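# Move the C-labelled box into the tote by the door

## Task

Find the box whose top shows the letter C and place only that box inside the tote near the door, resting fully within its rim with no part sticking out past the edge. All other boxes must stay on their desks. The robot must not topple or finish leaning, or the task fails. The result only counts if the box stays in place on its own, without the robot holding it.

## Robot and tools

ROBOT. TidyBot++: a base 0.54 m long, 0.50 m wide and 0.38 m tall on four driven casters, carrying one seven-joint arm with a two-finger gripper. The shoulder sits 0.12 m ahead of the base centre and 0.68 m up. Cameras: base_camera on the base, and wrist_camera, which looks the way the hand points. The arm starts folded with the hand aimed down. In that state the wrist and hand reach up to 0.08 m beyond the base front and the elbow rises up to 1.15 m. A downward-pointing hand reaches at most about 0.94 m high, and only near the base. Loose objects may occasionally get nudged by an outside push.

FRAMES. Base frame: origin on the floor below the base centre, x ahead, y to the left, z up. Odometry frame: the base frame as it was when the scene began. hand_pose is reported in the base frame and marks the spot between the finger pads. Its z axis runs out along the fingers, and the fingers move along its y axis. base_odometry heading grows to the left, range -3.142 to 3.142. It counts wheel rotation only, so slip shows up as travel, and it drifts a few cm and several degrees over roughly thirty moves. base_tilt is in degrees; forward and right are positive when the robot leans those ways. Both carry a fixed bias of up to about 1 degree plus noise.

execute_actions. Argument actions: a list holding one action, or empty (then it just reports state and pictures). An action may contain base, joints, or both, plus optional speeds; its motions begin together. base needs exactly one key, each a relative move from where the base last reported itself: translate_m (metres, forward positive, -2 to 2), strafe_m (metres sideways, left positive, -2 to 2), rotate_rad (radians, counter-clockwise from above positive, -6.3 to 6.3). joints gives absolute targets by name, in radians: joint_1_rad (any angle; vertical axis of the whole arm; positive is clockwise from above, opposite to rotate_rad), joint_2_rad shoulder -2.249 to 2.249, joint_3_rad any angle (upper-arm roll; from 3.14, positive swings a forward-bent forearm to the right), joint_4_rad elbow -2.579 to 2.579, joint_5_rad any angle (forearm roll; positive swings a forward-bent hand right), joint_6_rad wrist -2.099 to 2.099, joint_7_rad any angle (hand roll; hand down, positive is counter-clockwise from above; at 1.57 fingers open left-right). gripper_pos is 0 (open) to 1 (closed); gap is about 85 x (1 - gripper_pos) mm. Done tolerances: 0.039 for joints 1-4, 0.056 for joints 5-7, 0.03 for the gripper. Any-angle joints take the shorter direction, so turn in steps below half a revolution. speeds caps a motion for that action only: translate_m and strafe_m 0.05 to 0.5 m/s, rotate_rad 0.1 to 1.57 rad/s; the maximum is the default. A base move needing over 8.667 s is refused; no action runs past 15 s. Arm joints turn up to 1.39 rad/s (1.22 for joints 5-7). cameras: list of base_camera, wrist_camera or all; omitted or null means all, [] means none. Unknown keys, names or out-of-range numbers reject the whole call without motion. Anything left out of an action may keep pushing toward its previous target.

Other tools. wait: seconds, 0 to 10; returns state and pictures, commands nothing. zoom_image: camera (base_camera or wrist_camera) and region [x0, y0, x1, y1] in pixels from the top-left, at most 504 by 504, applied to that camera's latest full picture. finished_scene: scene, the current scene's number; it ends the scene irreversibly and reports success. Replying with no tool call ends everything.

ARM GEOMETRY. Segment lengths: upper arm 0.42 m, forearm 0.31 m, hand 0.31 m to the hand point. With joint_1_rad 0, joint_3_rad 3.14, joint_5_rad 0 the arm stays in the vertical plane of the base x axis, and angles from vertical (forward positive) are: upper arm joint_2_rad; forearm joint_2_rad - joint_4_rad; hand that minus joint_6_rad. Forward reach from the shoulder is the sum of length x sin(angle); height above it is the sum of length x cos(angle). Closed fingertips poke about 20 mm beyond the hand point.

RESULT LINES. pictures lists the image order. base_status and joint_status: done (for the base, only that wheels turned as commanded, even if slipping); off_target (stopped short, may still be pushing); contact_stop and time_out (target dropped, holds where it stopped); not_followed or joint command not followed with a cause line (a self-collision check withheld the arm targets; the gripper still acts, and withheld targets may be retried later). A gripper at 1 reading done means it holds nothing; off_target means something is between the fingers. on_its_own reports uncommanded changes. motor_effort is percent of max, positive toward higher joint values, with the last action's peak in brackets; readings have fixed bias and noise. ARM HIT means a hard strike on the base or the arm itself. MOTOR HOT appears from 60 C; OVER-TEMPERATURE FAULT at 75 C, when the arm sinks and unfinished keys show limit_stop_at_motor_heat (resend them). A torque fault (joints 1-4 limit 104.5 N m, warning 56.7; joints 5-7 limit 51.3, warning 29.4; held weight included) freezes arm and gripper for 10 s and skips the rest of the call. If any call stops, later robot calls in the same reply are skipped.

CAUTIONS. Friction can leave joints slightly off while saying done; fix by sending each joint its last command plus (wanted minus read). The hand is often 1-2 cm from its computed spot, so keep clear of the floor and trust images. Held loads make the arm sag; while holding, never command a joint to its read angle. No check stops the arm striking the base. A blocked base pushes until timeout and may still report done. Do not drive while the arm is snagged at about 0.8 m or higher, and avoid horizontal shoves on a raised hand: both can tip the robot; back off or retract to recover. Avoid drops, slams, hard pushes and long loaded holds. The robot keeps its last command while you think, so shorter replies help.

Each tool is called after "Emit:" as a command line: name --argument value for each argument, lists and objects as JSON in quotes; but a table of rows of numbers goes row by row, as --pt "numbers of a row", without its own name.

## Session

Emit:
execute_actions --actions '[]'

Scene clock: 0.00 s.
base_odometry: x=+0.000 y=+0.000 heading=+0.000 (m, m, rad; odometry frame)
base_tilt: forward=+0.1 right=-0.4 (deg)
base_status: not commanded
joint_positions: joint_1_rad=+0.001 joint_2_rad=-0.362 joint_3_rad=+3.138 joint_4_rad=-2.542 joint_5_rad=-0.009 joint_6_rad=-0.872 joint_7_rad=+1.532 gripper_pos=+0.000
joint_status: not commanded
motor_effort: joint_1_rad=+0 joint_2_rad=-1 joint_3_rad=-1 joint_4_rad=+12 joint_5_rad=-1 joint_6_rad=+0 joint_7_rad=+0 (%)
hand_pose: x=+0.2558 y=+0.0038 z=+0.5854 quat_wxyz=(-0.004, +0.999, -0.021, +0.045) (m; base frame)
pictures: base_camera, wrist_camera
Images, in order (width x height): base_camera 644x364, wrist_camera 644x476.

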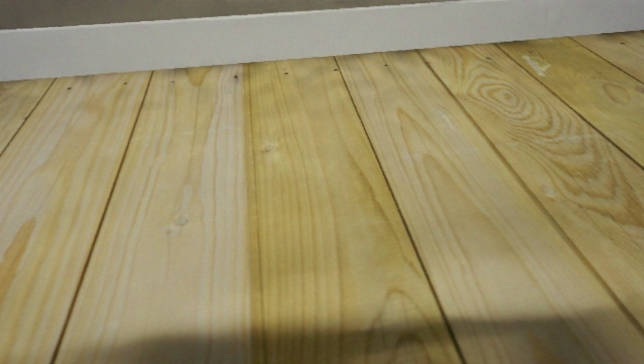

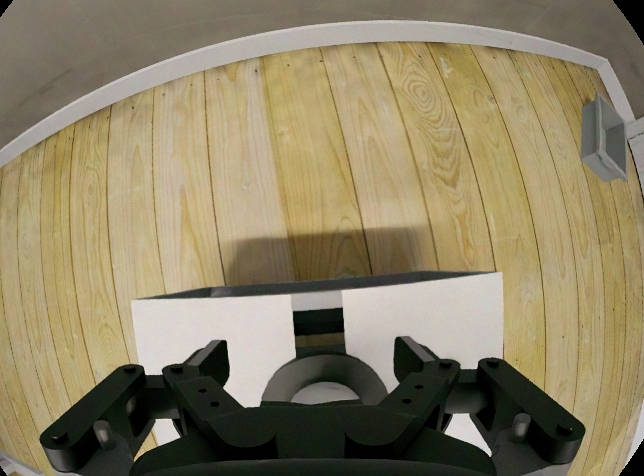

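Similar room. Look at the near desk.

Emit:
execute_actions --actions '[{"base":{"rotate_rad":1.57},"joints":{"joint_6_rad":0.45}}]' --cameras '["wrist_camera"]'

Scene clock: 3.93 s.
base_odometry: x=+0.000 y=+0.000 heading=+1.570 (m, m, rad; odometry frame)
base_tilt: forward=+0.1 right=-0.4 (deg)
base_status: done
joint_positions: joint_1_rad=+0.001 joint_2_rad=-0.362 joint_3_rad=+3.138 joint_4_rad=-2.541 joint_5_rad=-0.009 joint_6_rad=+0.425 joint_7_rad=+1.532 gripper_pos=+0.000
joint_status: all done
motor_effort: joint_1_rad=+0(1) joint_2_rad=-6(7) joint_3_rad=+0(0) joint_4_rad=+19(19) joint_5_rad=+0(1) joint_6_rad=+9(8) joint_7_rad=+0(0) (%)
hand_pose: x=+0.5341 y=+0.0014 z=+0.8392 quat_wxyz=(-0.014, +0.768, -0.018, +0.640) (m; base frame)
pictures: wrist_camera
Images, in order (width x height): wrist_camera 644x476.

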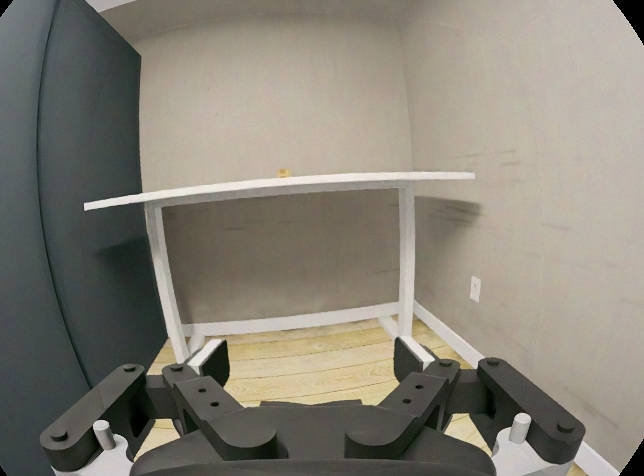

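Emit:
execute_actions --actions '[{"base":{"translate_m":0.9},"joints":{"joint_2_rad":0.0,"joint_4_rad":-1.2,"joint_6_rad":-0.9}}]' --cameras '["wrist_camera"]'

Scene clock: 10.37 s.
base_odometry: x=+0.000 y=+0.900 heading=+1.570 (m, m, rad; odometry frame)
base_tilt: forward=+0.1 right=-0.4 (deg)
base_status: done
joint_positions: joint_1_rad=+0.001 joint_2_rad=-0.011 joint_3_rad=+3.138 joint_4_rad=-1.214 joint_5_rad=-0.009 joint_6_rad=-0.852 joint_7_rad=+1.532 gripper_pos=+0.000
joint_status: all done
motor_effort: joint_1_rad=+0(0) joint_2_rad=-21(23) joint_3_rad=-1(0) joint_4_rad=+20(23) joint_5_rad=+0(0) joint_6_rad=+8(10) joint_7_rad=+0(0) (%)
hand_pose: x=+0.6829 y=+0.0051 z=+1.0705 quat_wxyz=(-0.015, +0.856, -0.016, +0.517) (m; base frame)
pictures: wrist_camera
Images, in order (width x height): wrist_camera 644x476.

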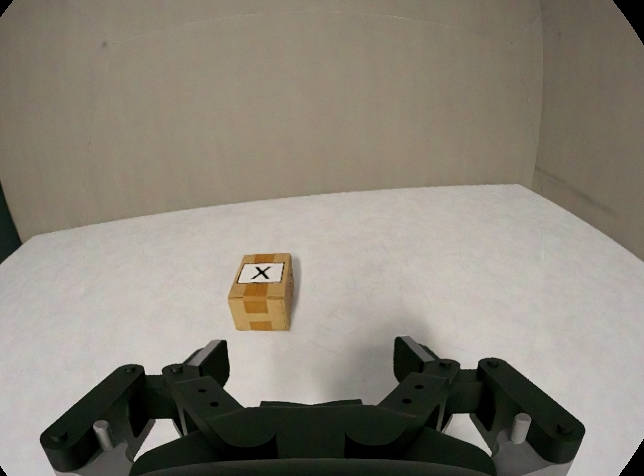

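X. Go to the other area.

Emit:
execute_actions --actions '[{"base":{"translate_m":-1.0}}]' --cameras '[]'

Emit:
execute_actions --actions '[{"base":{"rotate_rad":1.57},"joints":{"joint_2_rad":-0.376,"joint_4_rad":-2.54,"joint_6_rad":-0.1}}]'

Scene clock: 15.43 s.
base_odometry: x=+0.001 y=-0.100 heading=+1.571 (m, m, rad; odometry frame)
base_tilt: forward=+0.1 right=-0.5 (deg)
base_status: done
joint_positions: joint_1_rad=+0.001 joint_2_rad=-0.002 joint_3_rad=+3.138 joint_4_rad=-1.211 joint_5_rad=-0.009 joint_6_rad=-0.856 joint_7_rad=+1.532 gripper_pos=+0.000
joint_status: not commanded
motor_effort: joint_1_rad=+0(2) joint_2_rad=-20(25) joint_3_rad=-1(3) joint_4_rad=+20(21) joint_5_rad=-1(1) joint_6_rad=+8(8) joint_7_rad=+0(0) (%)
hand_pose: x=+0.6863 y=+0.0051 z=+1.0659 quat_wxyz=(-0.015, +0.859, -0.016, +0.512) (m; base frame)
pictures: none
No camera images: the call's "cameras" was empty. Leave "cameras" out to get every camera's image.

Scene clock: 18.03 s.
base_odometry: x=+0.001 y=-0.100 heading=+3.140 (m, m, rad; odometry frame)
base_tilt: forward=+0.0 right=-0.4 (deg)
base_status: done
joint_positions: joint_1_rad=-0.001 joint_2_rad=-0.352 joint_3_rad=+3.133 joint_4_rad=-2.529 joint_5_rad=-0.009 joint_6_rad=-0.149 joint_7_rad=+1.532 gripper_pos=+0.000
joint_status: all done
motor_effort: joint_1_rad=+0(3) joint_2_rad=-5(23) joint_3_rad=-1(2) joint_4_rad=+18(20) joint_5_rad=+0(1) joint_6_rad=+6(8) joint_7_rad=+0(0) (%)
hand_pose: x=+0.4589 y=+0.0048 z=+0.6843 quat_wxyz=(-0.011, +0.918, -0.017, +0.396) (m; base frame)
pictures: base_camera, wrist_camera
Images, in order (width x height): base_camera 644x364, wrist_camera 644x476.

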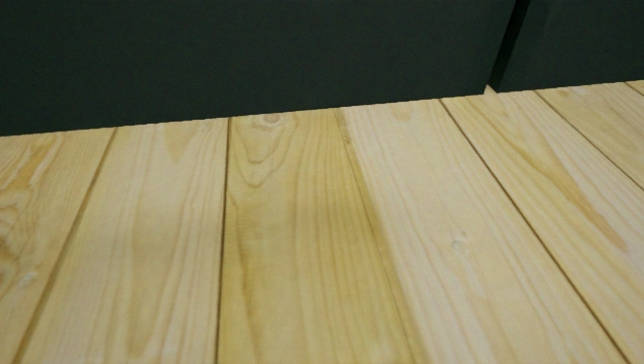

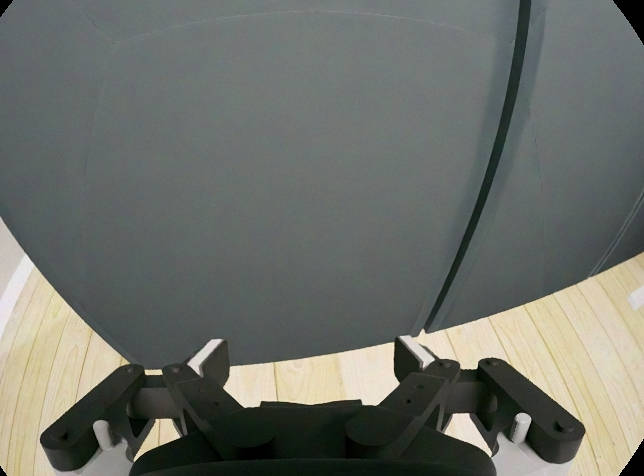

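Emit:
execute_actions --actions '[{"base":{"strafe_m":0.45},"joints":{"joint_6_rad":0.2}}]'

Scene clock: 21.70 s.
base_odometry: x=+0.001 y=-0.550 heading=+3.141 (m, m, rad; odometry frame)
base_tilt: forward=+0.1 right=-0.4 (deg)
base_status: done
joint_positions: joint_1_rad=-0.001 joint_2_rad=-0.355 joint_3_rad=+3.133 joint_4_rad=-2.534 joint_5_rad=-0.009 joint_6_rad=+0.174 joint_7_rad=+1.532 gripper_pos=+0.000
joint_status: all done
motor_effort: joint_1_rad=+0(0) joint_2_rad=-6(6) joint_3_rad=+0(2) joint_4_rad=+18(20) joint_5_rad=+0(0) joint_6_rad=+8(8) joint_7_rad=+0(0) (%)
hand_pose: x=+0.5131 y=+0.0046 z=+0.7657 quat_wxyz=(-0.013, +0.843, -0.016, +0.538) (m; base frame)
pictures: base_camera, wrist_camera
Images, in order (width x height): base_camera 644x364, wrist_camera 644x476.

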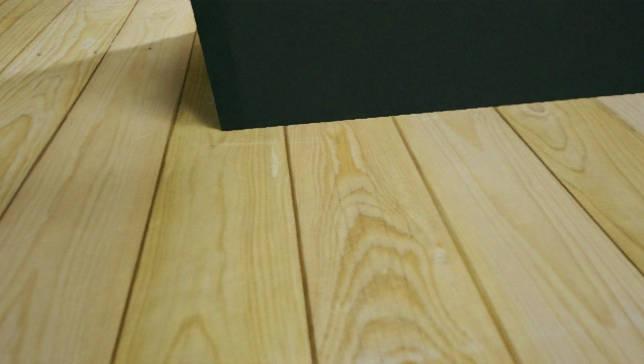

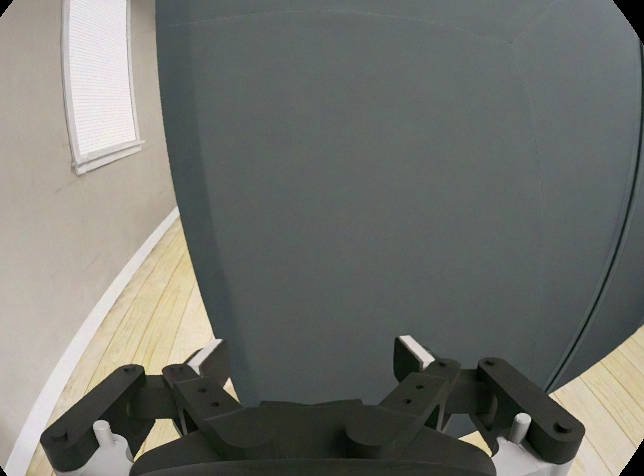

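Emit:
execute_actions --actions '[{"base":{"strafe_m":0.4}}]'

Scene clock: 24.67 s.
base_odometry: x=+0.001 y=-0.950 heading=-3.141 (m, m, rad; odometry frame)
base_tilt: forward=+0.1 right=-0.4 (deg)
base_status: done
joint_positions: joint_1_rad=-0.001 joint_2_rad=-0.355 joint_3_rad=+3.133 joint_4_rad=-2.534 joint_5_rad=-0.009 joint_6_rad=+0.174 joint_7_rad=+1.532 gripper_pos=+0.000
joint_status: not commanded
motor_effort: joint_1_rad=+0(1) joint_2_rad=-6(6) joint_3_rad=+0(2) joint_4_rad=+19(19) joint_5_rad=+0(1) joint_6_rad=+8(8) joint_7_rad=+0(0) (%)
hand_pose: x=+0.5131 y=+0.0046 z=+0.7657 quat_wxyz=(-0.013, +0.843, -0.016, +0.538) (m; base frame)
pictures: base_camera, wrist_camera
Images, in order (width x height): base_camera 644x364, wrist_camera 644x476.

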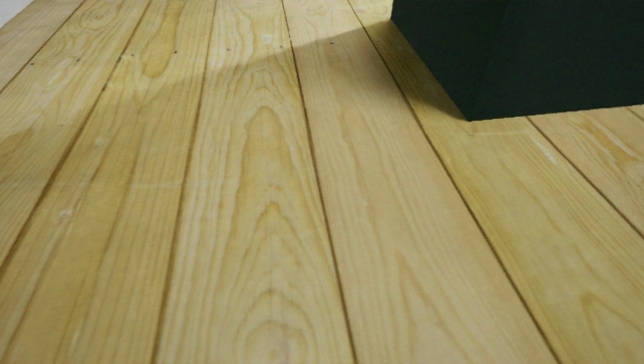

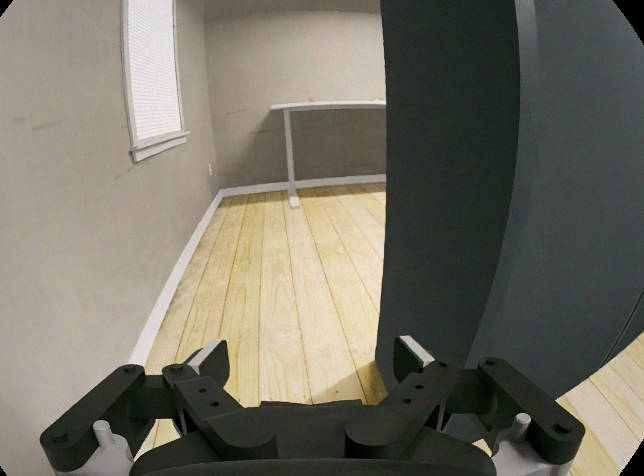

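Emit:
execute_actions --actions '[{"base":{"strafe_m":0.25}}]' --cameras '[]'

Emit:
execute_actions --actions '[{"base":{"translate_m":1.5}}]'

Scene clock: 28.17 s.
base_odometry: x=+0.001 y=-1.201 heading=-3.140 (m, m, rad; odometry frame)
base_tilt: forward=+0.1 right=-0.4 (deg)
base_status: done
joint_positions: joint_1_rad=-0.001 joint_2_rad=-0.355 joint_3_rad=+3.133 joint_4_rad=-2.534 joint_5_rad=-0.009 joint_6_rad=+0.174 joint_7_rad=+1.532 gripper_pos=+0.000
joint_status: not commanded
motor_effort: joint_1_rad=+0(1) joint_2_rad=-6(6) joint_3_rad=+0(1) joint_4_rad=+18(19) joint_5_rad=+0(1) joint_6_rad=+8(8) joint_7_rad=+0(0) (%)
hand_pose: x=+0.5131 y=+0.0046 z=+0.7657 quat_wxyz=(-0.013, +0.843, -0.016, +0.538) (m; base frame)
pictures: none
No camera images: the call's "cameras" was empty. Leave "cameras" out to get every camera's image.

Scene clock: 32.53 s.
base_odometry: x=-1.499 y=-1.203 heading=-3.140 (m, m, rad; odometry frame)
base_tilt: forward=+0.1 right=-0.4 (deg)
base_status: done
joint_positions: joint_1_rad=-0.001 joint_2_rad=-0.359 joint_3_rad=+3.133 joint_4_rad=-2.534 joint_5_rad=-0.009 joint_6_rad=+0.174 joint_7_rad=+1.532 gripper_pos=+0.000
joint_status: not commanded
motor_effort: joint_1_rad=+1(0) joint_2_rad=-6(8) joint_3_rad=+0(0) joint_4_rad=+18(19) joint_5_rad=+0(0) joint_6_rad=+8(9) joint_7_rad=+0(0) (%)
hand_pose: x=+0.5127 y=+0.0046 z=+0.7673 quat_wxyz=(-0.013, +0.842, -0.016, +0.540) (m; base frame)
pictures: base_camera, wrist_camera
Images, in order (width x height): base_camera 644x364, wrist_camera 644x476.

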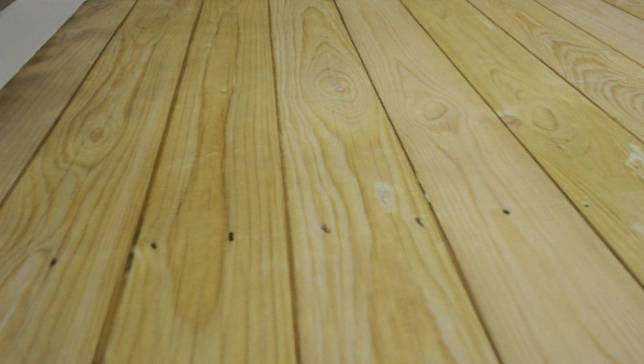

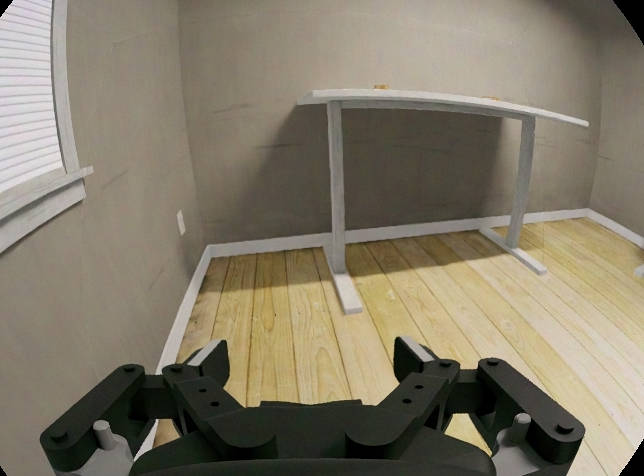

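Emit:
execute_actions --actions '[{"base":{"translate_m":0.3},"joints":{"joint_2_rad":0.0,"joint_4_rad":-1.2,"joint_6_rad":-0.6}}]' --cameras '[]'

Emit:
execute_actions --actions '[{"base":{"strafe_m":-0.6}}]' --cameras '["wrist_camera"]'

Scene clock: 37.60 s.
base_odometry: x=-1.799 y=-1.204 heading=-3.140 (m, m, rad; odometry frame)
base_tilt: forward=+0.1 right=-0.5 (deg)
base_status: done
joint_positions: joint_1_rad=-0.001 joint_2_rad=-0.026 joint_3_rad=+3.133 joint_4_rad=-1.212 joint_5_rad=-0.009 joint_6_rad=-0.551 joint_7_rad=+1.532 gripper_pos=+0.000
joint_status: all done
motor_effort: joint_1_rad=+1(1) joint_2_rad=-21(20) joint_3_rad=+0(0) joint_4_rad=+21(22) joint_5_rad=+0(0) joint_6_rad=+9(9) joint_7_rad=+0(0) (%)
hand_pose: x=+0.7064 y=+0.0085 z=+1.1686 quat_wxyz=(-0.020, +0.763, -0.013, +0.645) (m; base frame)
pictures: none
No camera images: the call's "cameras" was empty. Leave "cameras" out to get every camera's image.

Scene clock: 40.17 s.
base_odometry: x=-1.800 y=-0.604 heading=-3.139 (m, m, rad; odometry frame)
base_tilt: forward=+0.1 right=-0.4 (deg)
base_status: done
joint_positions: joint_1_rad=-0.001 joint_2_rad=-0.025 joint_3_rad=+3.133 joint_4_rad=-1.212 joint_5_rad=-0.009 joint_6_rad=-0.552 joint_7_rad=+1.532 gripper_pos=+0.000
joint_status: not commanded
motor_effort: joint_1_rad=+1(3) joint_2_rad=-20(21) joint_3_rad=-1(2) joint_4_rad=+21(21) joint_5_rad=-1(1) joint_6_rad=+9(9) joint_7_rad=+0(0) (%)
hand_pose: x=+0.7069 y=+0.0085 z=+1.1676 quat_wxyz=(-0.020, +0.764, -0.013, +0.645) (m; base frame)
pictures: wrist_camera
Images, in order (width x height): wrist_camera 644x476.

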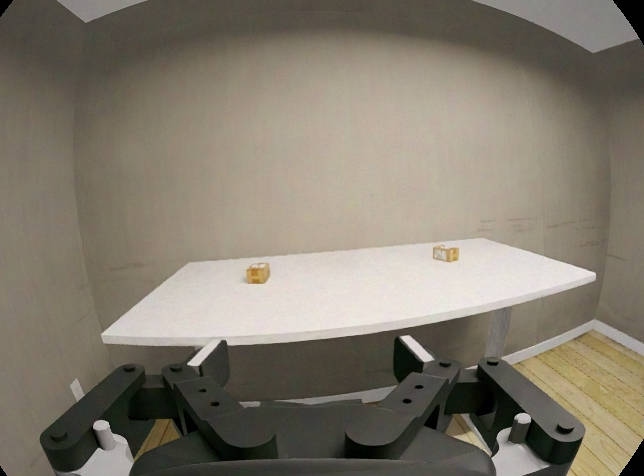

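Emit:
zoom_image --camera "wrist_camera" --region '[200, 220, 500, 320]'

Region (200, 220, 500, 320) of wrist_camera's 644x476 image, scaled by 1.680.

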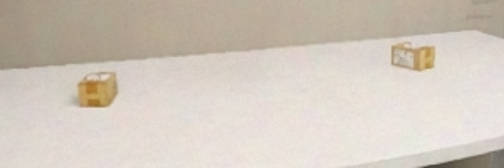

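Closer.

Emit:
execute_actions --actions '[{"base":{"translate_m":0.45},"joints":{"joint_6_rad":-0.9}}]' --cameras '["wrist_camera"]'

Scene clock: 44.60 s.
base_odometry: x=-2.250 y=-0.604 heading=-3.140 (m, m, rad; odometry frame)
base_tilt: forward=+0.1 right=-0.4 (deg)
base_status: done
joint_positions: joint_1_rad=-0.001 joint_2_rad=-0.005 joint_3_rad=+3.133 joint_4_rad=-1.205 joint_5_rad=-0.009 joint_6_rad=-0.876 joint_7_rad=+1.532 gripper_pos=+0.000
joint_status: all done
motor_effort: joint_1_rad=+0(0) joint_2_rad=-21(24) joint_3_rad=+0(0) joint_4_rad=+20(22) joint_5_rad=-1(1) joint_6_rad=+8(9) joint_7_rad=+0(0) (%)
hand_pose: x=+0.6821 y=+0.0089 z=+1.0661 quat_wxyz=(-0.017, +0.861, -0.013, +0.508) (m; base frame)
pictures: wrist_camera
Images, in order (width x height): wrist_camera 644x476.

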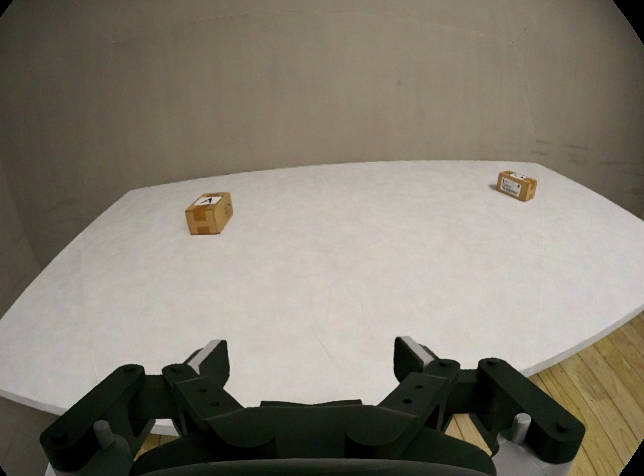

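Emit:
zoom_image --camera "wrist_camera" --region '[160, 150, 560, 250]'

Region (160, 150, 560, 250) of wrist_camera's 644x476 image, scaled by 1.260; it fills the top 126 rows of this view, and the rest is white.

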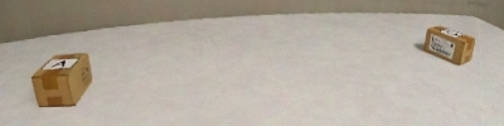

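Emit:
execute_actions --actions '[{"base":{"strafe_m":-0.7}}]' --cameras '["wrist_camera"]'

Scene clock: 49.57 s.
base_odometry: x=-2.252 y=+0.096 heading=-3.140 (m, m, rad; odometry frame)
base_tilt: forward=+0.1 right=-0.4 (deg)
base_status: done
joint_positions: joint_1_rad=-0.001 joint_2_rad=-0.005 joint_3_rad=+3.133 joint_4_rad=-1.205 joint_5_rad=-0.009 joint_6_rad=-0.876 joint_7_rad=+1.532 gripper_pos=+0.000
joint_status: not commanded
motor_effort: joint_1_rad=+0(3) joint_2_rad=-21(23) joint_3_rad=-1(4) joint_4_rad=+20(21) joint_5_rad=-1(0) joint_6_rad=+8(8) joint_7_rad=+0(0) (%)
hand_pose: x=+0.6821 y=+0.0088 z=+1.0661 quat_wxyz=(-0.017, +0.861, -0.013, +0.508) (m; base frame)
pictures: wrist_camera
Images, in order (width x height): wrist_camera 644x476.

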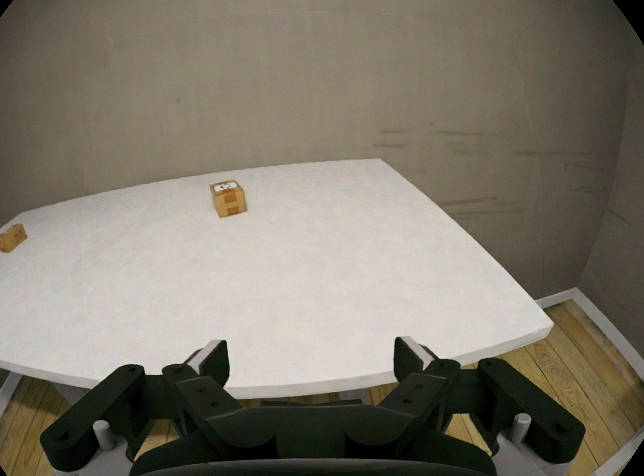

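Emit:
zoom_image --camera "wrist_camera" --region '[170, 150, 290, 240]'

Region (170, 150, 290, 240) of wrist_camera's 644x476 image, scaled by 4.200; it fills the top 378 rows of this view, and the rest is white.

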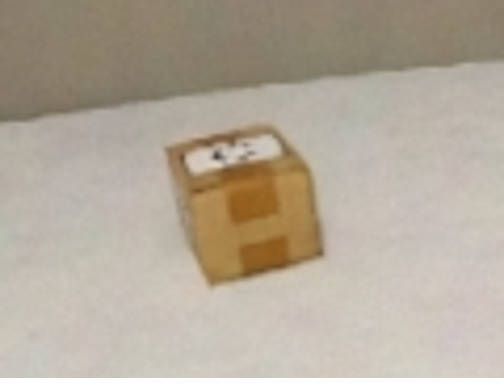

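Emit:
execute_actions --actions '[{"base":{"translate_m":-0.4},"joints":{"joint_2_rad":1.0,"joint_4_rad":-0.37,"joint_6_rad":-0.2}}]' --cameras '["wrist_camera"]'

Scene clock: 58.20 s.
base_odometry: x=-1.852 y=+0.097 heading=-3.139 (m, m, rad; odometry frame)
base_tilt: forward=+0.1 right=-0.4 (deg)
base_status: done
joint_positions: joint_1_rad=-0.001 joint_2_rad=+0.993 joint_3_rad=+3.133 joint_4_rad=-0.386 joint_5_rad=-0.009 joint_6_rad=-0.249 joint_7_rad=+1.532 gripper_pos=+0.000
joint_status: all done
motor_effort: joint_1_rad=+0(2) joint_2_rad=-53(56) joint_3_rad=-1(2) joint_4_rad=+21(23) joint_5_rad=-1(1) joint_6_rad=+9(10) joint_7_rad=+0(0) (%)
hand_pose: x=+1.0908 y=+0.0055 z=+0.9540 quat_wxyz=(-0.022, +0.727, -0.017, +0.686) (m; base frame)
pictures: wrist_camera
Images, in order (width x height): wrist_camera 644x476.

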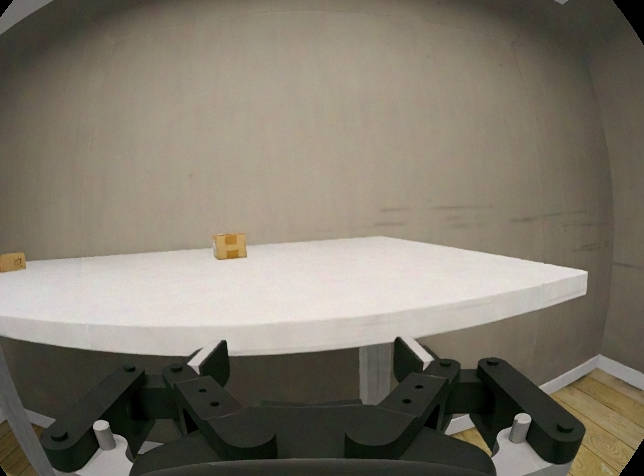

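Emit:
execute_actions --actions '[{"base":{"strafe_m":0.22},"joints":{"joint_2_rad":0.95,"joint_6_rad":-0.22}}]' --cameras '[]'

Emit:
execute_actions --actions '[{"base":{"translate_m":0.45},"speeds":{"translate_m":0.2}}]' --cameras '["wrist_camera"]'

Scene clock: 62.73 s.
base_odometry: x=-1.851 y=-0.123 heading=-3.139 (m, m, rad; odometry frame)
base_tilt: forward=+0.1 right=-0.4 (deg)
base_status: done
joint_positions: joint_1_rad=-0.008 joint_2_rad=+0.966 joint_3_rad=+3.133 joint_4_rad=-0.381 joint_5_rad=-0.009 joint_6_rad=-0.249 joint_7_rad=+1.532 gripper_pos=+0.000
joint_status: all done
motor_effort: joint_1_rad=+0(5) joint_2_rad=-53(57) joint_3_rad=-1(2) joint_4_rad=+22(23) joint_5_rad=+0(0) joint_6_rad=+9(10) joint_7_rad=+0(0) (%)
hand_pose: x=+1.0826 y=+0.0121 z=+0.9837 quat_wxyz=(-0.024, +0.715, -0.014, +0.698) (m; base frame)
pictures: none
No camera images: the call's "cameras" was empty. Leave "cameras" out to get every camera's image.

Scene clock: 65.67 s.
base_odometry: x=-2.301 y=-0.125 heading=-3.139 (m, m, rad; odometry frame)
base_tilt: forward=+0.1 right=-0.4 (deg)
base_status: done
joint_positions: joint_1_rad=-0.008 joint_2_rad=+0.939 joint_3_rad=+3.133 joint_4_rad=-0.370 joint_5_rad=-0.009 joint_6_rad=-0.253 joint_7_rad=+1.532 gripper_pos=+0.000
joint_status: not commanded
motor_effort: joint_1_rad=+1(2) joint_2_rad=-51(57) joint_3_rad=-1(2) joint_4_rad=+21(27) joint_5_rad=+0(1) joint_6_rad=+9(20) joint_7_rad=+0(0) (%)
hand_pose: x=+1.0732 y=+0.0120 z=+1.0152 quat_wxyz=(-0.025, +0.703, -0.014, +0.710) (m; base frame)
pictures: wrist_camera
Images, in order (width x height): wrist_camera 644x476.

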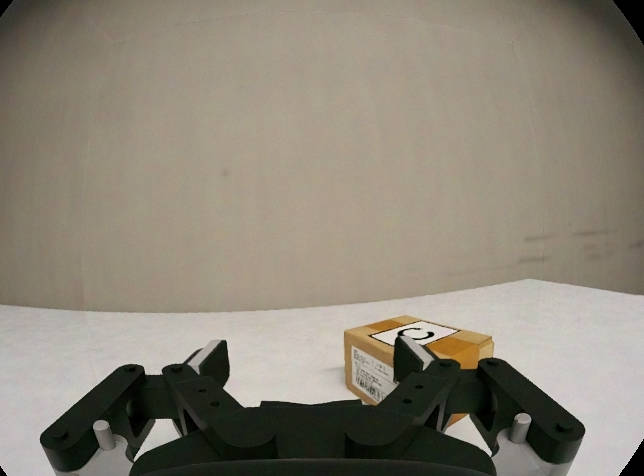

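Emit:
execute_actions --actions '[{"base":{"translate_m":-0.2}}]' --cameras '[]'

Emit:
execute_actions --actions '[{"base":{"strafe_m":-0.09}}]' --cameras '["wrist_camera"]'

Scene clock: 70.10 s.
base_odometry: x=-2.101 y=-0.124 heading=-3.139 (m, m, rad; odometry frame)
base_tilt: forward=+0.1 right=-0.5 (deg)
base_status: done
joint_positions: joint_1_rad=-0.006 joint_2_rad=+0.940 joint_3_rad=+3.133 joint_4_rad=-0.370 joint_5_rad=-0.009 joint_6_rad=-0.253 joint_7_rad=+1.532 gripper_pos=+0.000
joint_status: not commanded
motor_effort: joint_1_rad=+0(7) joint_2_rad=-51(57) joint_3_rad=-1(1) joint_4_rad=+21(23) joint_5_rad=+0(0) joint_6_rad=+9(10) joint_7_rad=+0(0) (%)
hand_pose: x=+1.0736 y=+0.0105 z=+1.0142 quat_wxyz=(-0.024, +0.704, -0.014, +0.710) (m; base frame)
pictures: none
No camera images: the call's "cameras" was empty. Leave "cameras" out to get every camera's image.

Scene clock: 71.33 s.
base_odometry: x=-2.101 y=-0.034 heading=-3.139 (m, m, rad; odometry frame)
base_tilt: forward=+0.1 right=-0.5 (deg)
base_status: done
joint_positions: joint_1_rad=+0.006 joint_2_rad=+0.940 joint_3_rad=+3.133 joint_4_rad=-0.370 joint_5_rad=-0.009 joint_6_rad=-0.253 joint_7_rad=+1.532 gripper_pos=+0.000
joint_status: not commanded
motor_effort: joint_1_rad=+0(8) joint_2_rad=-52(53) joint_3_rad=-2(3) joint_4_rad=+21(22) joint_5_rad=+0(1) joint_6_rad=+9(9) joint_7_rad=+1(0) (%)
hand_pose: x=+1.0736 y=-0.0009 z=+1.0142 quat_wxyz=(-0.020, +0.704, -0.019, +0.710) (m; base frame)
pictures: wrist_camera
Images, in order (width x height): wrist_camera 644x476.

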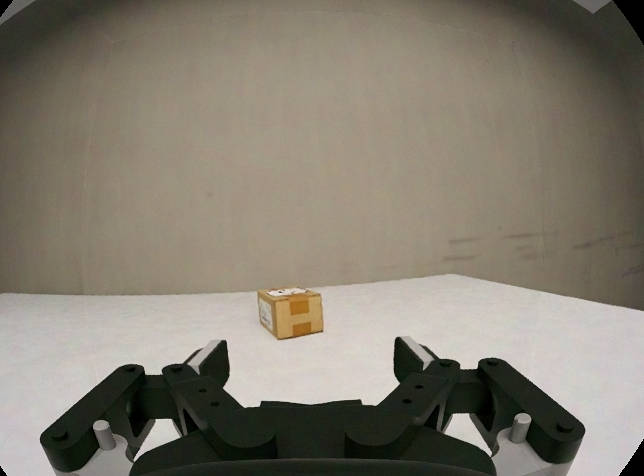

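Emit:
execute_actions --actions '[{"base":{"translate_m":0.14},"joints":{"joint_2_rad":0.98},"speeds":{"translate_m":0.15}}]' --cameras '["wrist_camera"]'

Scene clock: 74.63 s.
base_odometry: x=-2.241 y=-0.034 heading=-3.140 (m, m, rad; odometry frame)
base_tilt: forward=+0.1 right=-0.5 (deg)
base_status: done
joint_positions: joint_1_rad=+0.006 joint_2_rad=+0.961 joint_3_rad=+3.133 joint_4_rad=-0.370 joint_5_rad=-0.009 joint_6_rad=-0.253 joint_7_rad=+1.532 gripper_pos=+0.000
joint_status: all done
motor_effort: joint_1_rad=+1(1) joint_2_rad=-53(54) joint_3_rad=-1(2) joint_4_rad=+22(22) joint_5_rad=+0(0) joint_6_rad=+9(9) joint_7_rad=+0(0) (%)
hand_pose: x=+1.0805 y=-0.0009 z=+0.9938 quat_wxyz=(-0.020, +0.711, -0.019, +0.702) (m; base frame)
pictures: wrist_camera
Images, in order (width x height): wrist_camera 644x476.

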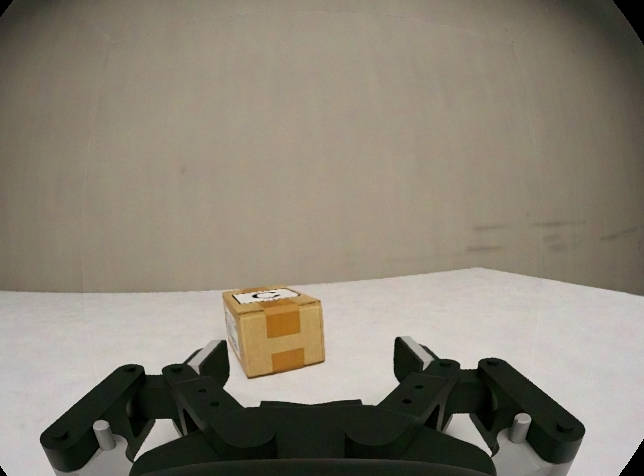

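Emit:
execute_actions --actions '[{"base":{"strafe_m":0.035}}]' --cameras '[]'

Emit:
execute_actions --actions '[{"base":{"translate_m":0.08},"speeds":{"translate_m":0.1}}]' --cameras '["wrist_camera"]'

Scene clock: 77.00 s.
base_odometry: x=-2.242 y=-0.069 heading=-3.140 (m, m, rad; odometry frame)
base_tilt: forward=+0.1 right=-0.4 (deg)
base_status: done
joint_positions: joint_1_rad=-0.004 joint_2_rad=+0.961 joint_3_rad=+3.133 joint_4_rad=-0.370 joint_5_rad=-0.009 joint_6_rad=-0.253 joint_7_rad=+1.532 gripper_pos=+0.000
joint_status: not commanded
motor_effort: joint_1_rad=+0(6) joint_2_rad=-53(55) joint_3_rad=-1(3) joint_4_rad=+21(22) joint_5_rad=+0(1) joint_6_rad=+9(9) joint_7_rad=+0(0) (%)
hand_pose: x=+1.0804 y=+0.0089 z=+0.9938 quat_wxyz=(-0.023, +0.711, -0.015, +0.702) (m; base frame)
pictures: none
No camera images: the call's "cameras" was empty. Leave "cameras" out to get every camera's image.

Scene clock: 78.33 s.
base_odometry: x=-2.322 y=-0.069 heading=-3.140 (m, m, rad; odometry frame)
base_tilt: forward=+0.1 right=-0.4 (deg)
base_status: done
joint_positions: joint_1_rad=-0.004 joint_2_rad=+0.937 joint_3_rad=+3.133 joint_4_rad=-0.360 joint_5_rad=-0.009 joint_6_rad=-0.252 joint_7_rad=+1.532 gripper_pos=+0.000
joint_status: not commanded
motor_effort: joint_1_rad=+1(1) joint_2_rad=-42(54) joint_3_rad=-1(2) joint_4_rad=+18(23) joint_5_rad=+0(1) joint_6_rad=+9(11) joint_7_rad=+0(0) (%)
hand_pose: x=+1.0717 y=+0.0088 z=+1.0235 quat_wxyz=(-0.024, +0.699, -0.015, +0.715) (m; base frame)
pictures: wrist_camera
Images, in order (width x height): wrist_camera 644x476.

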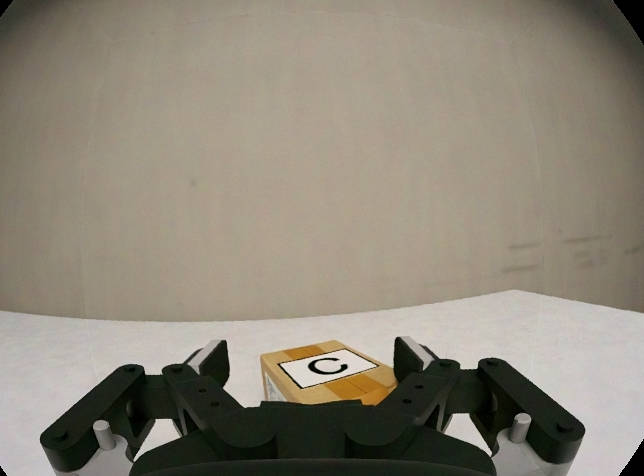

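Emit:
execute_actions --actions '[{"joints":{"gripper_pos":1}}]' --cameras '["wrist_camera"]'

Scene clock: 81.17 s.
base_odometry: x=-2.322 y=-0.069 heading=-3.140 (m, m, rad; odometry frame)
base_tilt: forward=+0.1 right=-0.4 (deg)
base_status: not commanded
joint_positions: joint_1_rad=-0.004 joint_2_rad=+0.937 joint_3_rad=+3.133 joint_4_rad=-0.360 joint_5_rad=-0.009 joint_6_rad=-0.252 joint_7_rad=+1.532 gripper_pos=+0.999
joint_status: all done
motor_effort: joint_1_rad=+0(0) joint_2_rad=-42(42) joint_3_rad=-1(1) joint_4_rad=+18(18) joint_5_rad=+0(0) joint_6_rad=+9(9) joint_7_rad=+0(0) (%)
hand_pose: x=+1.0717 y=+0.0088 z=+1.0235 quat_wxyz=(-0.024, +0.699, -0.015, +0.715) (m; base frame)
pictures: wrist_camera
Images, in order (width x height): wrist_camera 644x476.

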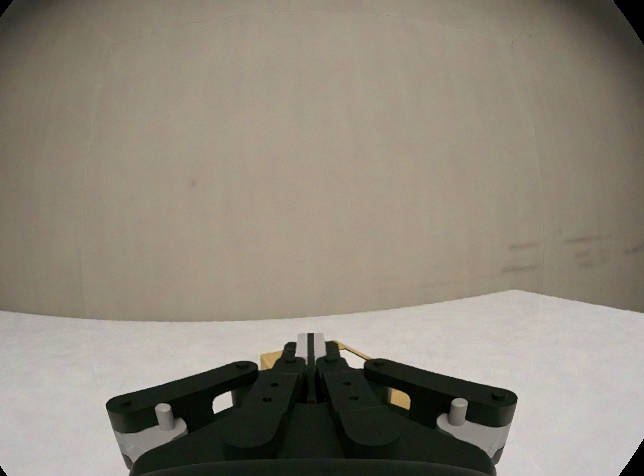

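Emit:
execute_actions --actions '[{"joints":{"gripper_pos":0}}]' --cameras '[]'

Emit:
execute_actions --actions '[{"joints":{"joint_6_rad":-0.42}}]' --cameras '[]'

Emit:
execute_actions --actions '[{"joints":{"gripper_pos":1}}]' --cameras '["wrist_camera"]'

Scene clock: 86.13 s.
base_odometry: x=-2.322 y=-0.069 heading=-3.140 (m, m, rad; odometry frame)
base_tilt: forward=+0.1 right=-0.4 (deg)
base_status: not commanded
joint_positions: joint_1_rad=-0.004 joint_2_rad=+0.937 joint_3_rad=+3.133 joint_4_rad=-0.360 joint_5_rad=-0.009 joint_6_rad=-0.252 joint_7_rad=+1.532 gripper_pos=+0.000
joint_status: all done
motor_effort: joint_1_rad=+1(1) joint_2_rad=-42(42) joint_3_rad=-1(1) joint_4_rad=+18(18) joint_5_rad=-1(1) joint_6_rad=+9(9) joint_7_rad=+0(0) (%)
hand_pose: x=+1.0717 y=+0.0088 z=+1.0235 quat_wxyz=(-0.024, +0.699, -0.015, +0.715) (m; base frame)
pictures: none
No camera images: the call's "cameras" was empty. Leave "cameras" out to get every camera's image.

Scene clock: 86.80 s.
base_odometry: x=-2.322 y=-0.069 heading=-3.140 (m, m, rad; odometry frame)
base_tilt: forward=+0.1 right=-0.4 (deg)
base_status: not commanded
joint_positions: joint_1_rad=-0.003 joint_2_rad=+0.931 joint_3_rad=+3.133 joint_4_rad=-0.333 joint_5_rad=-0.009 joint_6_rad=-0.332 joint_7_rad=+1.532 gripper_pos=+0.000
joint_status: joint_6_rad off_target (ended at -0.332, target -0.420)
motor_effort: joint_1_rad=-3(3) joint_2_rad=-38(42) joint_3_rad=-2(3) joint_4_rad=+12(18) joint_5_rad=-2(2) joint_6_rad=+1(8) joint_7_rad=-1(1) (%)
hand_pose: x=+1.0673 y=+0.0072 z=+1.0205 quat_wxyz=(-0.023, +0.716, -0.016, +0.698) (m; base frame)
pictures: none
No camera images: the call's "cameras" was empty. Leave "cameras" out to get every camera's image.

Scene clock: 87.90 s.
base_odometry: x=-2.322 y=-0.069 heading=-3.140 (m, m, rad; odometry frame)
base_tilt: forward=+0.1 right=-0.4 (deg)
base_status: not commanded
joint_positions: joint_1_rad=-0.001 joint_2_rad=+0.931 joint_3_rad=+3.133 joint_4_rad=-0.333 joint_5_rad=-0.009 joint_6_rad=-0.335 joint_7_rad=+1.532 gripper_pos=+0.999
joint_status: all done
motor_effort: joint_1_rad=-2(4) joint_2_rad=-42(42) joint_3_rad=-2(3) joint_4_rad=+15(15) joint_5_rad=-1(2) joint_6_rad=+4(4) joint_7_rad=+0(1) (%)
hand_pose: x=+1.0672 y=+0.0060 z=+1.0196 quat_wxyz=(-0.022, +0.717, -0.016, +0.697) (m; base frame)
pictures: wrist_camera
Images, in order (width x height): wrist_camera 644x476.

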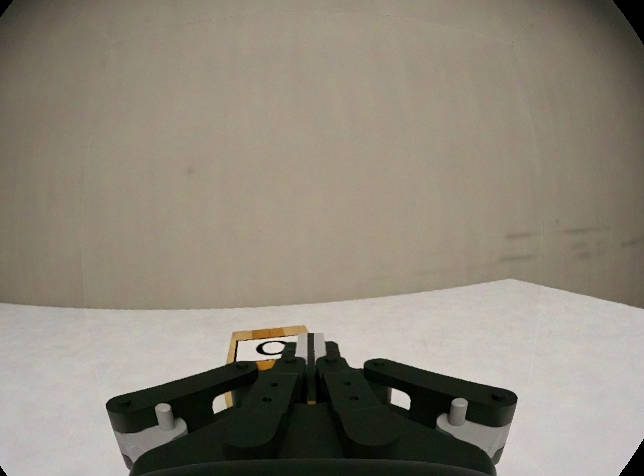

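Emit:
execute_actions --actions '[{"base":{"translate_m":-0.05}}]' --cameras '["wrist_camera"]'

Scene clock: 90.30 s.
base_odometry: x=-2.272 y=-0.069 heading=-3.140 (m, m, rad; odometry frame)
base_tilt: forward=+0.1 right=-0.4 (deg)
base_status: done
joint_positions: joint_1_rad=-0.001 joint_2_rad=+0.945 joint_3_rad=+3.133 joint_4_rad=-0.352 joint_5_rad=-0.009 joint_6_rad=-0.370 joint_7_rad=+1.532 gripper_pos=+0.999
joint_status: not commanded
motor_effort: joint_1_rad=+0(5) joint_2_rad=-45(52) joint_3_rad=-1(3) joint_4_rad=+17(21) joint_5_rad=-1(1) joint_6_rad=+6(9) joint_7_rad=+0(0) (%)
hand_pose: x=+1.0725 y=+0.0059 z=+0.9833 quat_wxyz=(-0.022, +0.740, -0.017, +0.672) (m; base frame)
pictures: wrist_camera
Images, in order (width x height): wrist_camera 644x476.

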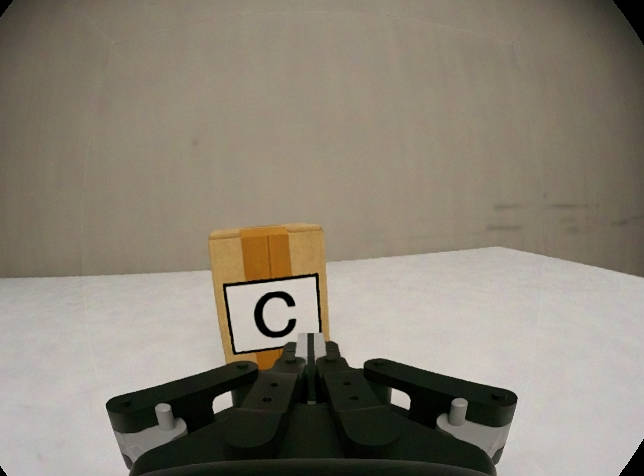

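Emit:
execute_actions --actions '[{"base":{"strafe_m":0.025},"joints":{"gripper_pos":0}}]' --cameras '[]'

Emit:
execute_actions --actions '[{"base":{"translate_m":0.035},"speeds":{"translate_m":0.1}}]' --cameras '["wrist_camera"]'

Scene clock: 93.40 s.
base_odometry: x=-2.272 y=-0.094 heading=-3.140 (m, m, rad; odometry frame)
base_tilt: forward=+0.1 right=-0.4 (deg)
base_status: done
joint_positions: joint_1_rad=+0.000 joint_2_rad=+0.945 joint_3_rad=+3.133 joint_4_rad=-0.351 joint_5_rad=-0.009 joint_6_rad=-0.370 joint_7_rad=+1.532 gripper_pos=+0.000
joint_status: all done
motor_effort: joint_1_rad=+2(4) joint_2_rad=-48(48) joint_3_rad=-1(2) joint_4_rad=+19(19) joint_5_rad=-1(1) joint_6_rad=+7(7) joint_7_rad=+0(0) (%)
hand_pose: x=+1.0725 y=+0.0055 z=+0.9835 quat_wxyz=(-0.022, +0.740, -0.017, +0.672) (m; base frame)
pictures: none
No camera images: the call's "cameras" was empty. Leave "cameras" out to get every camera's image.

Scene clock: 94.30 s.
base_odometry: x=-2.307 y=-0.094 heading=-3.140 (m, m, rad; odometry frame)
base_tilt: forward=+0.1 right=-0.5 (deg)
base_status: done
joint_positions: joint_1_rad=+0.000 joint_2_rad=+0.945 joint_3_rad=+3.133 joint_4_rad=-0.351 joint_5_rad=-0.009 joint_6_rad=-0.370 joint_7_rad=+1.532 gripper_pos=+0.000
joint_status: not commanded
motor_effort: joint_1_rad=+1(1) joint_2_rad=-48(49) joint_3_rad=-2(2) joint_4_rad=+19(20) joint_5_rad=+0(1) joint_6_rad=+7(8) joint_7_rad=+0(0) (%)
hand_pose: x=+1.0725 y=+0.0055 z=+0.9836 quat_wxyz=(-0.022, +0.740, -0.017, +0.672) (m; base frame)
pictures: wrist_camera
Images, in order (width x height): wrist_camera 644x476.

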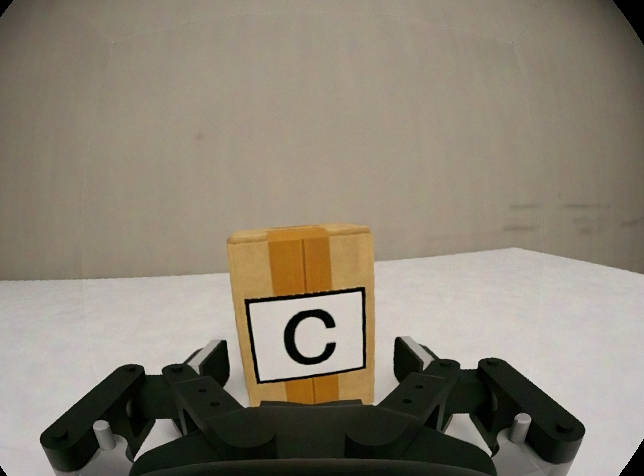

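Emit:
execute_actions --actions '[{"joints":{"gripper_pos":1}}]' --cameras '[]'

Emit:
execute_actions --actions '[{"joints":{"joint_2_rad":0.75,"joint_6_rad":-0.5}}]' --cameras '["wrist_camera"]'

Scene clock: 97.43 s.
base_odometry: x=-2.307 y=-0.094 heading=-3.140 (m, m, rad; odometry frame)
base_tilt: forward=+0.1 right=-0.4 (deg)
base_status: not commanded
joint_positions: joint_1_rad=+0.000 joint_2_rad=+0.945 joint_3_rad=+3.133 joint_4_rad=-0.351 joint_5_rad=-0.009 joint_6_rad=-0.370 joint_7_rad=+1.532 gripper_pos=+0.341
joint_status: gripper_pos off_target (ended at +0.341, target +1.000)
motor_effort: joint_1_rad=-1(0) joint_2_rad=-46(48) joint_3_rad=-2(2) joint_4_rad=+18(18) joint_5_rad=-1(1) joint_6_rad=+6(7) joint_7_rad=+0(0) (%)
hand_pose: x=+1.0725 y=+0.0055 z=+0.9836 quat_wxyz=(-0.022, +0.740, -0.017, +0.672) (m; base frame)
pictures: none
No camera images: the call's "cameras" was empty. Leave "cameras" out to get every camera's image.

Scene clock: 99.10 s.
base_odometry: x=-2.307 y=-0.094 heading=-3.140 (m, m, rad; odometry frame)
base_tilt: forward=+0.1 right=-0.4 (deg)
base_status: not commanded
joint_positions: joint_1_rad=+0.000 joint_2_rad=+0.752 joint_3_rad=+3.133 joint_4_rad=-0.372 joint_5_rad=-0.009 joint_6_rad=-0.458 joint_7_rad=+1.532 gripper_pos=+0.341
joint_status: all done
motor_effort: joint_1_rad=+0(1) joint_2_rad=-48(58) joint_3_rad=-1(2) joint_4_rad=+21(25) joint_5_rad=+0(1) joint_6_rad=+10(11) joint_7_rad=+0(0) (%)
hand_pose: x=+1.0010 y=+0.0060 z=+1.1217 quat_wxyz=(-0.022, +0.711, -0.015, +0.703) (m; base frame)
pictures: wrist_camera
Images, in order (width x height): wrist_camera 644x476.

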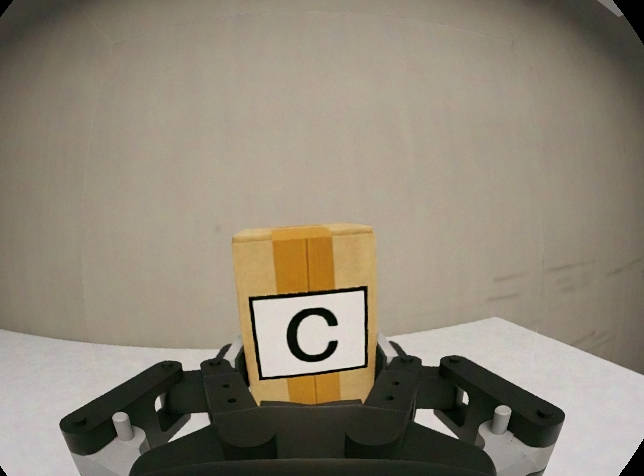

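Held. Back off, then fold.

Emit:
execute_actions --actions '[{"base":{"translate_m":-0.7}}]' --cameras '[]'

Emit:
execute_actions --actions '[{"base":{"rotate_rad":1.57},"joints":{"joint_2_rad":-0.3,"joint_4_rad":-2.4,"joint_6_rad":0.2}}]'

Scene clock: 103.30 s.
base_odometry: x=-1.607 y=-0.093 heading=-3.140 (m, m, rad; odometry frame)
base_tilt: forward=+0.1 right=-0.4 (deg)
base_status: done
joint_positions: joint_1_rad=+0.000 joint_2_rad=+0.754 joint_3_rad=+3.133 joint_4_rad=-0.372 joint_5_rad=-0.009 joint_6_rad=-0.461 joint_7_rad=+1.532 gripper_pos=+0.341
joint_status: not commanded
motor_effort: joint_1_rad=+0(4) joint_2_rad=-46(54) joint_3_rad=-1(2) joint_4_rad=+21(24) joint_5_rad=+0(1) joint_6_rad=+10(11) joint_7_rad=+0(0) (%)
hand_pose: x=+1.0018 y=+0.0058 z=+1.1191 quat_wxyz=(-0.022, +0.713, -0.015, +0.701) (m; base frame)
pictures: none
No camera images: the call's "cameras" was empty. Leave "cameras" out to get every camera's image.

Scene clock: 106.43 s.
base_odometry: x=-1.607 y=-0.093 heading=-1.570 (m, m, rad; odometry frame)
base_tilt: forward=+0.1 right=-0.4 (deg)
base_status: done
joint_positions: joint_1_rad=-0.021 joint_2_rad=-0.274 joint_3_rad=+3.122 joint_4_rad=-2.394 joint_5_rad=-0.009 joint_6_rad=+0.145 joint_7_rad=+1.532 gripper_pos=+0.341
joint_status: all done
motor_effort: joint_1_rad=+0(10) joint_2_rad=-10(51) joint_3_rad=+0(5) joint_4_rad=+20(24) joint_5_rad=+0(1) joint_6_rad=+9(11) joint_7_rad=+0(0) (%)
hand_pose: x=+0.5590 y=+0.0193 z=+0.8006 quat_wxyz=(-0.021, +0.834, -0.002, +0.551) (m; base frame)
pictures: base_camera, wrist_camera
Images, in order (width x height): base_camera 644x364, wrist_camera 644x476.

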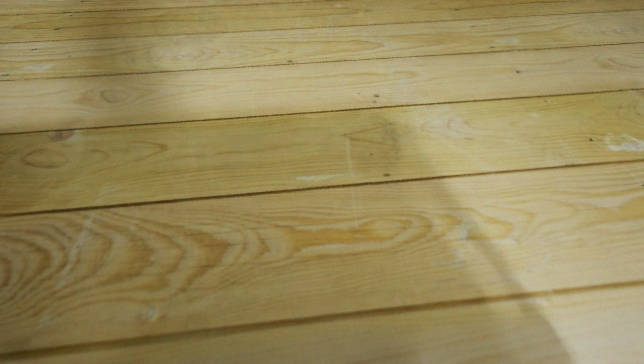

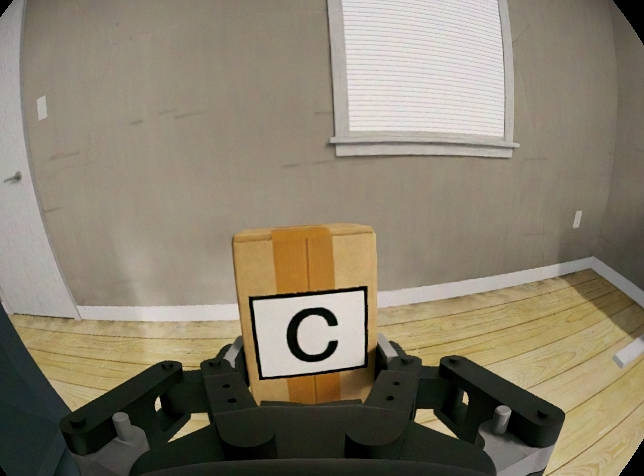

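Corridor lane was y≈-1.2. Drive 1.1, then turn toward +x.

Emit:
execute_actions --actions '[{"base":{"translate_m":1.1}}]' --cameras '[]'

Emit:
execute_actions --actions '[{"base":{"rotate_rad":1.57}}]'

Scene clock: 114.43 s.
base_odometry: x=-1.604 y=-1.190 heading=-1.572 (m, m, rad; odometry frame)
base_tilt: forward=+0.0 right=-0.4 (deg)
base_status: translate_m time_out (by the wheels' count: +1.097 of +1.100)
joint_positions: joint_1_rad=-0.017 joint_2_rad=-0.428 joint_3_rad=+3.118 joint_4_rad=-2.526 joint_5_rad=-0.009 joint_6_rad=+0.136 joint_7_rad=+1.532 gripper_pos=+0.348
joint_status: not commanded
motor_effort: joint_1_rad=+3(6) joint_2_rad=+19(26) joint_3_rad=+4(8) joint_4_rad=+42(45) joint_5_rad=+0(2) joint_6_rad=+24(26) joint_7_rad=+1(1) (%)
hand_pose: x=+0.5033 y=+0.0167 z=+0.7875 quat_wxyz=(-0.019, +0.831, -0.002, +0.556) (m; base frame)
pictures: none
No camera images: the call's "cameras" was empty. Leave "cameras" out to get every camera's image.

not run: a stop came earlier in this reply.


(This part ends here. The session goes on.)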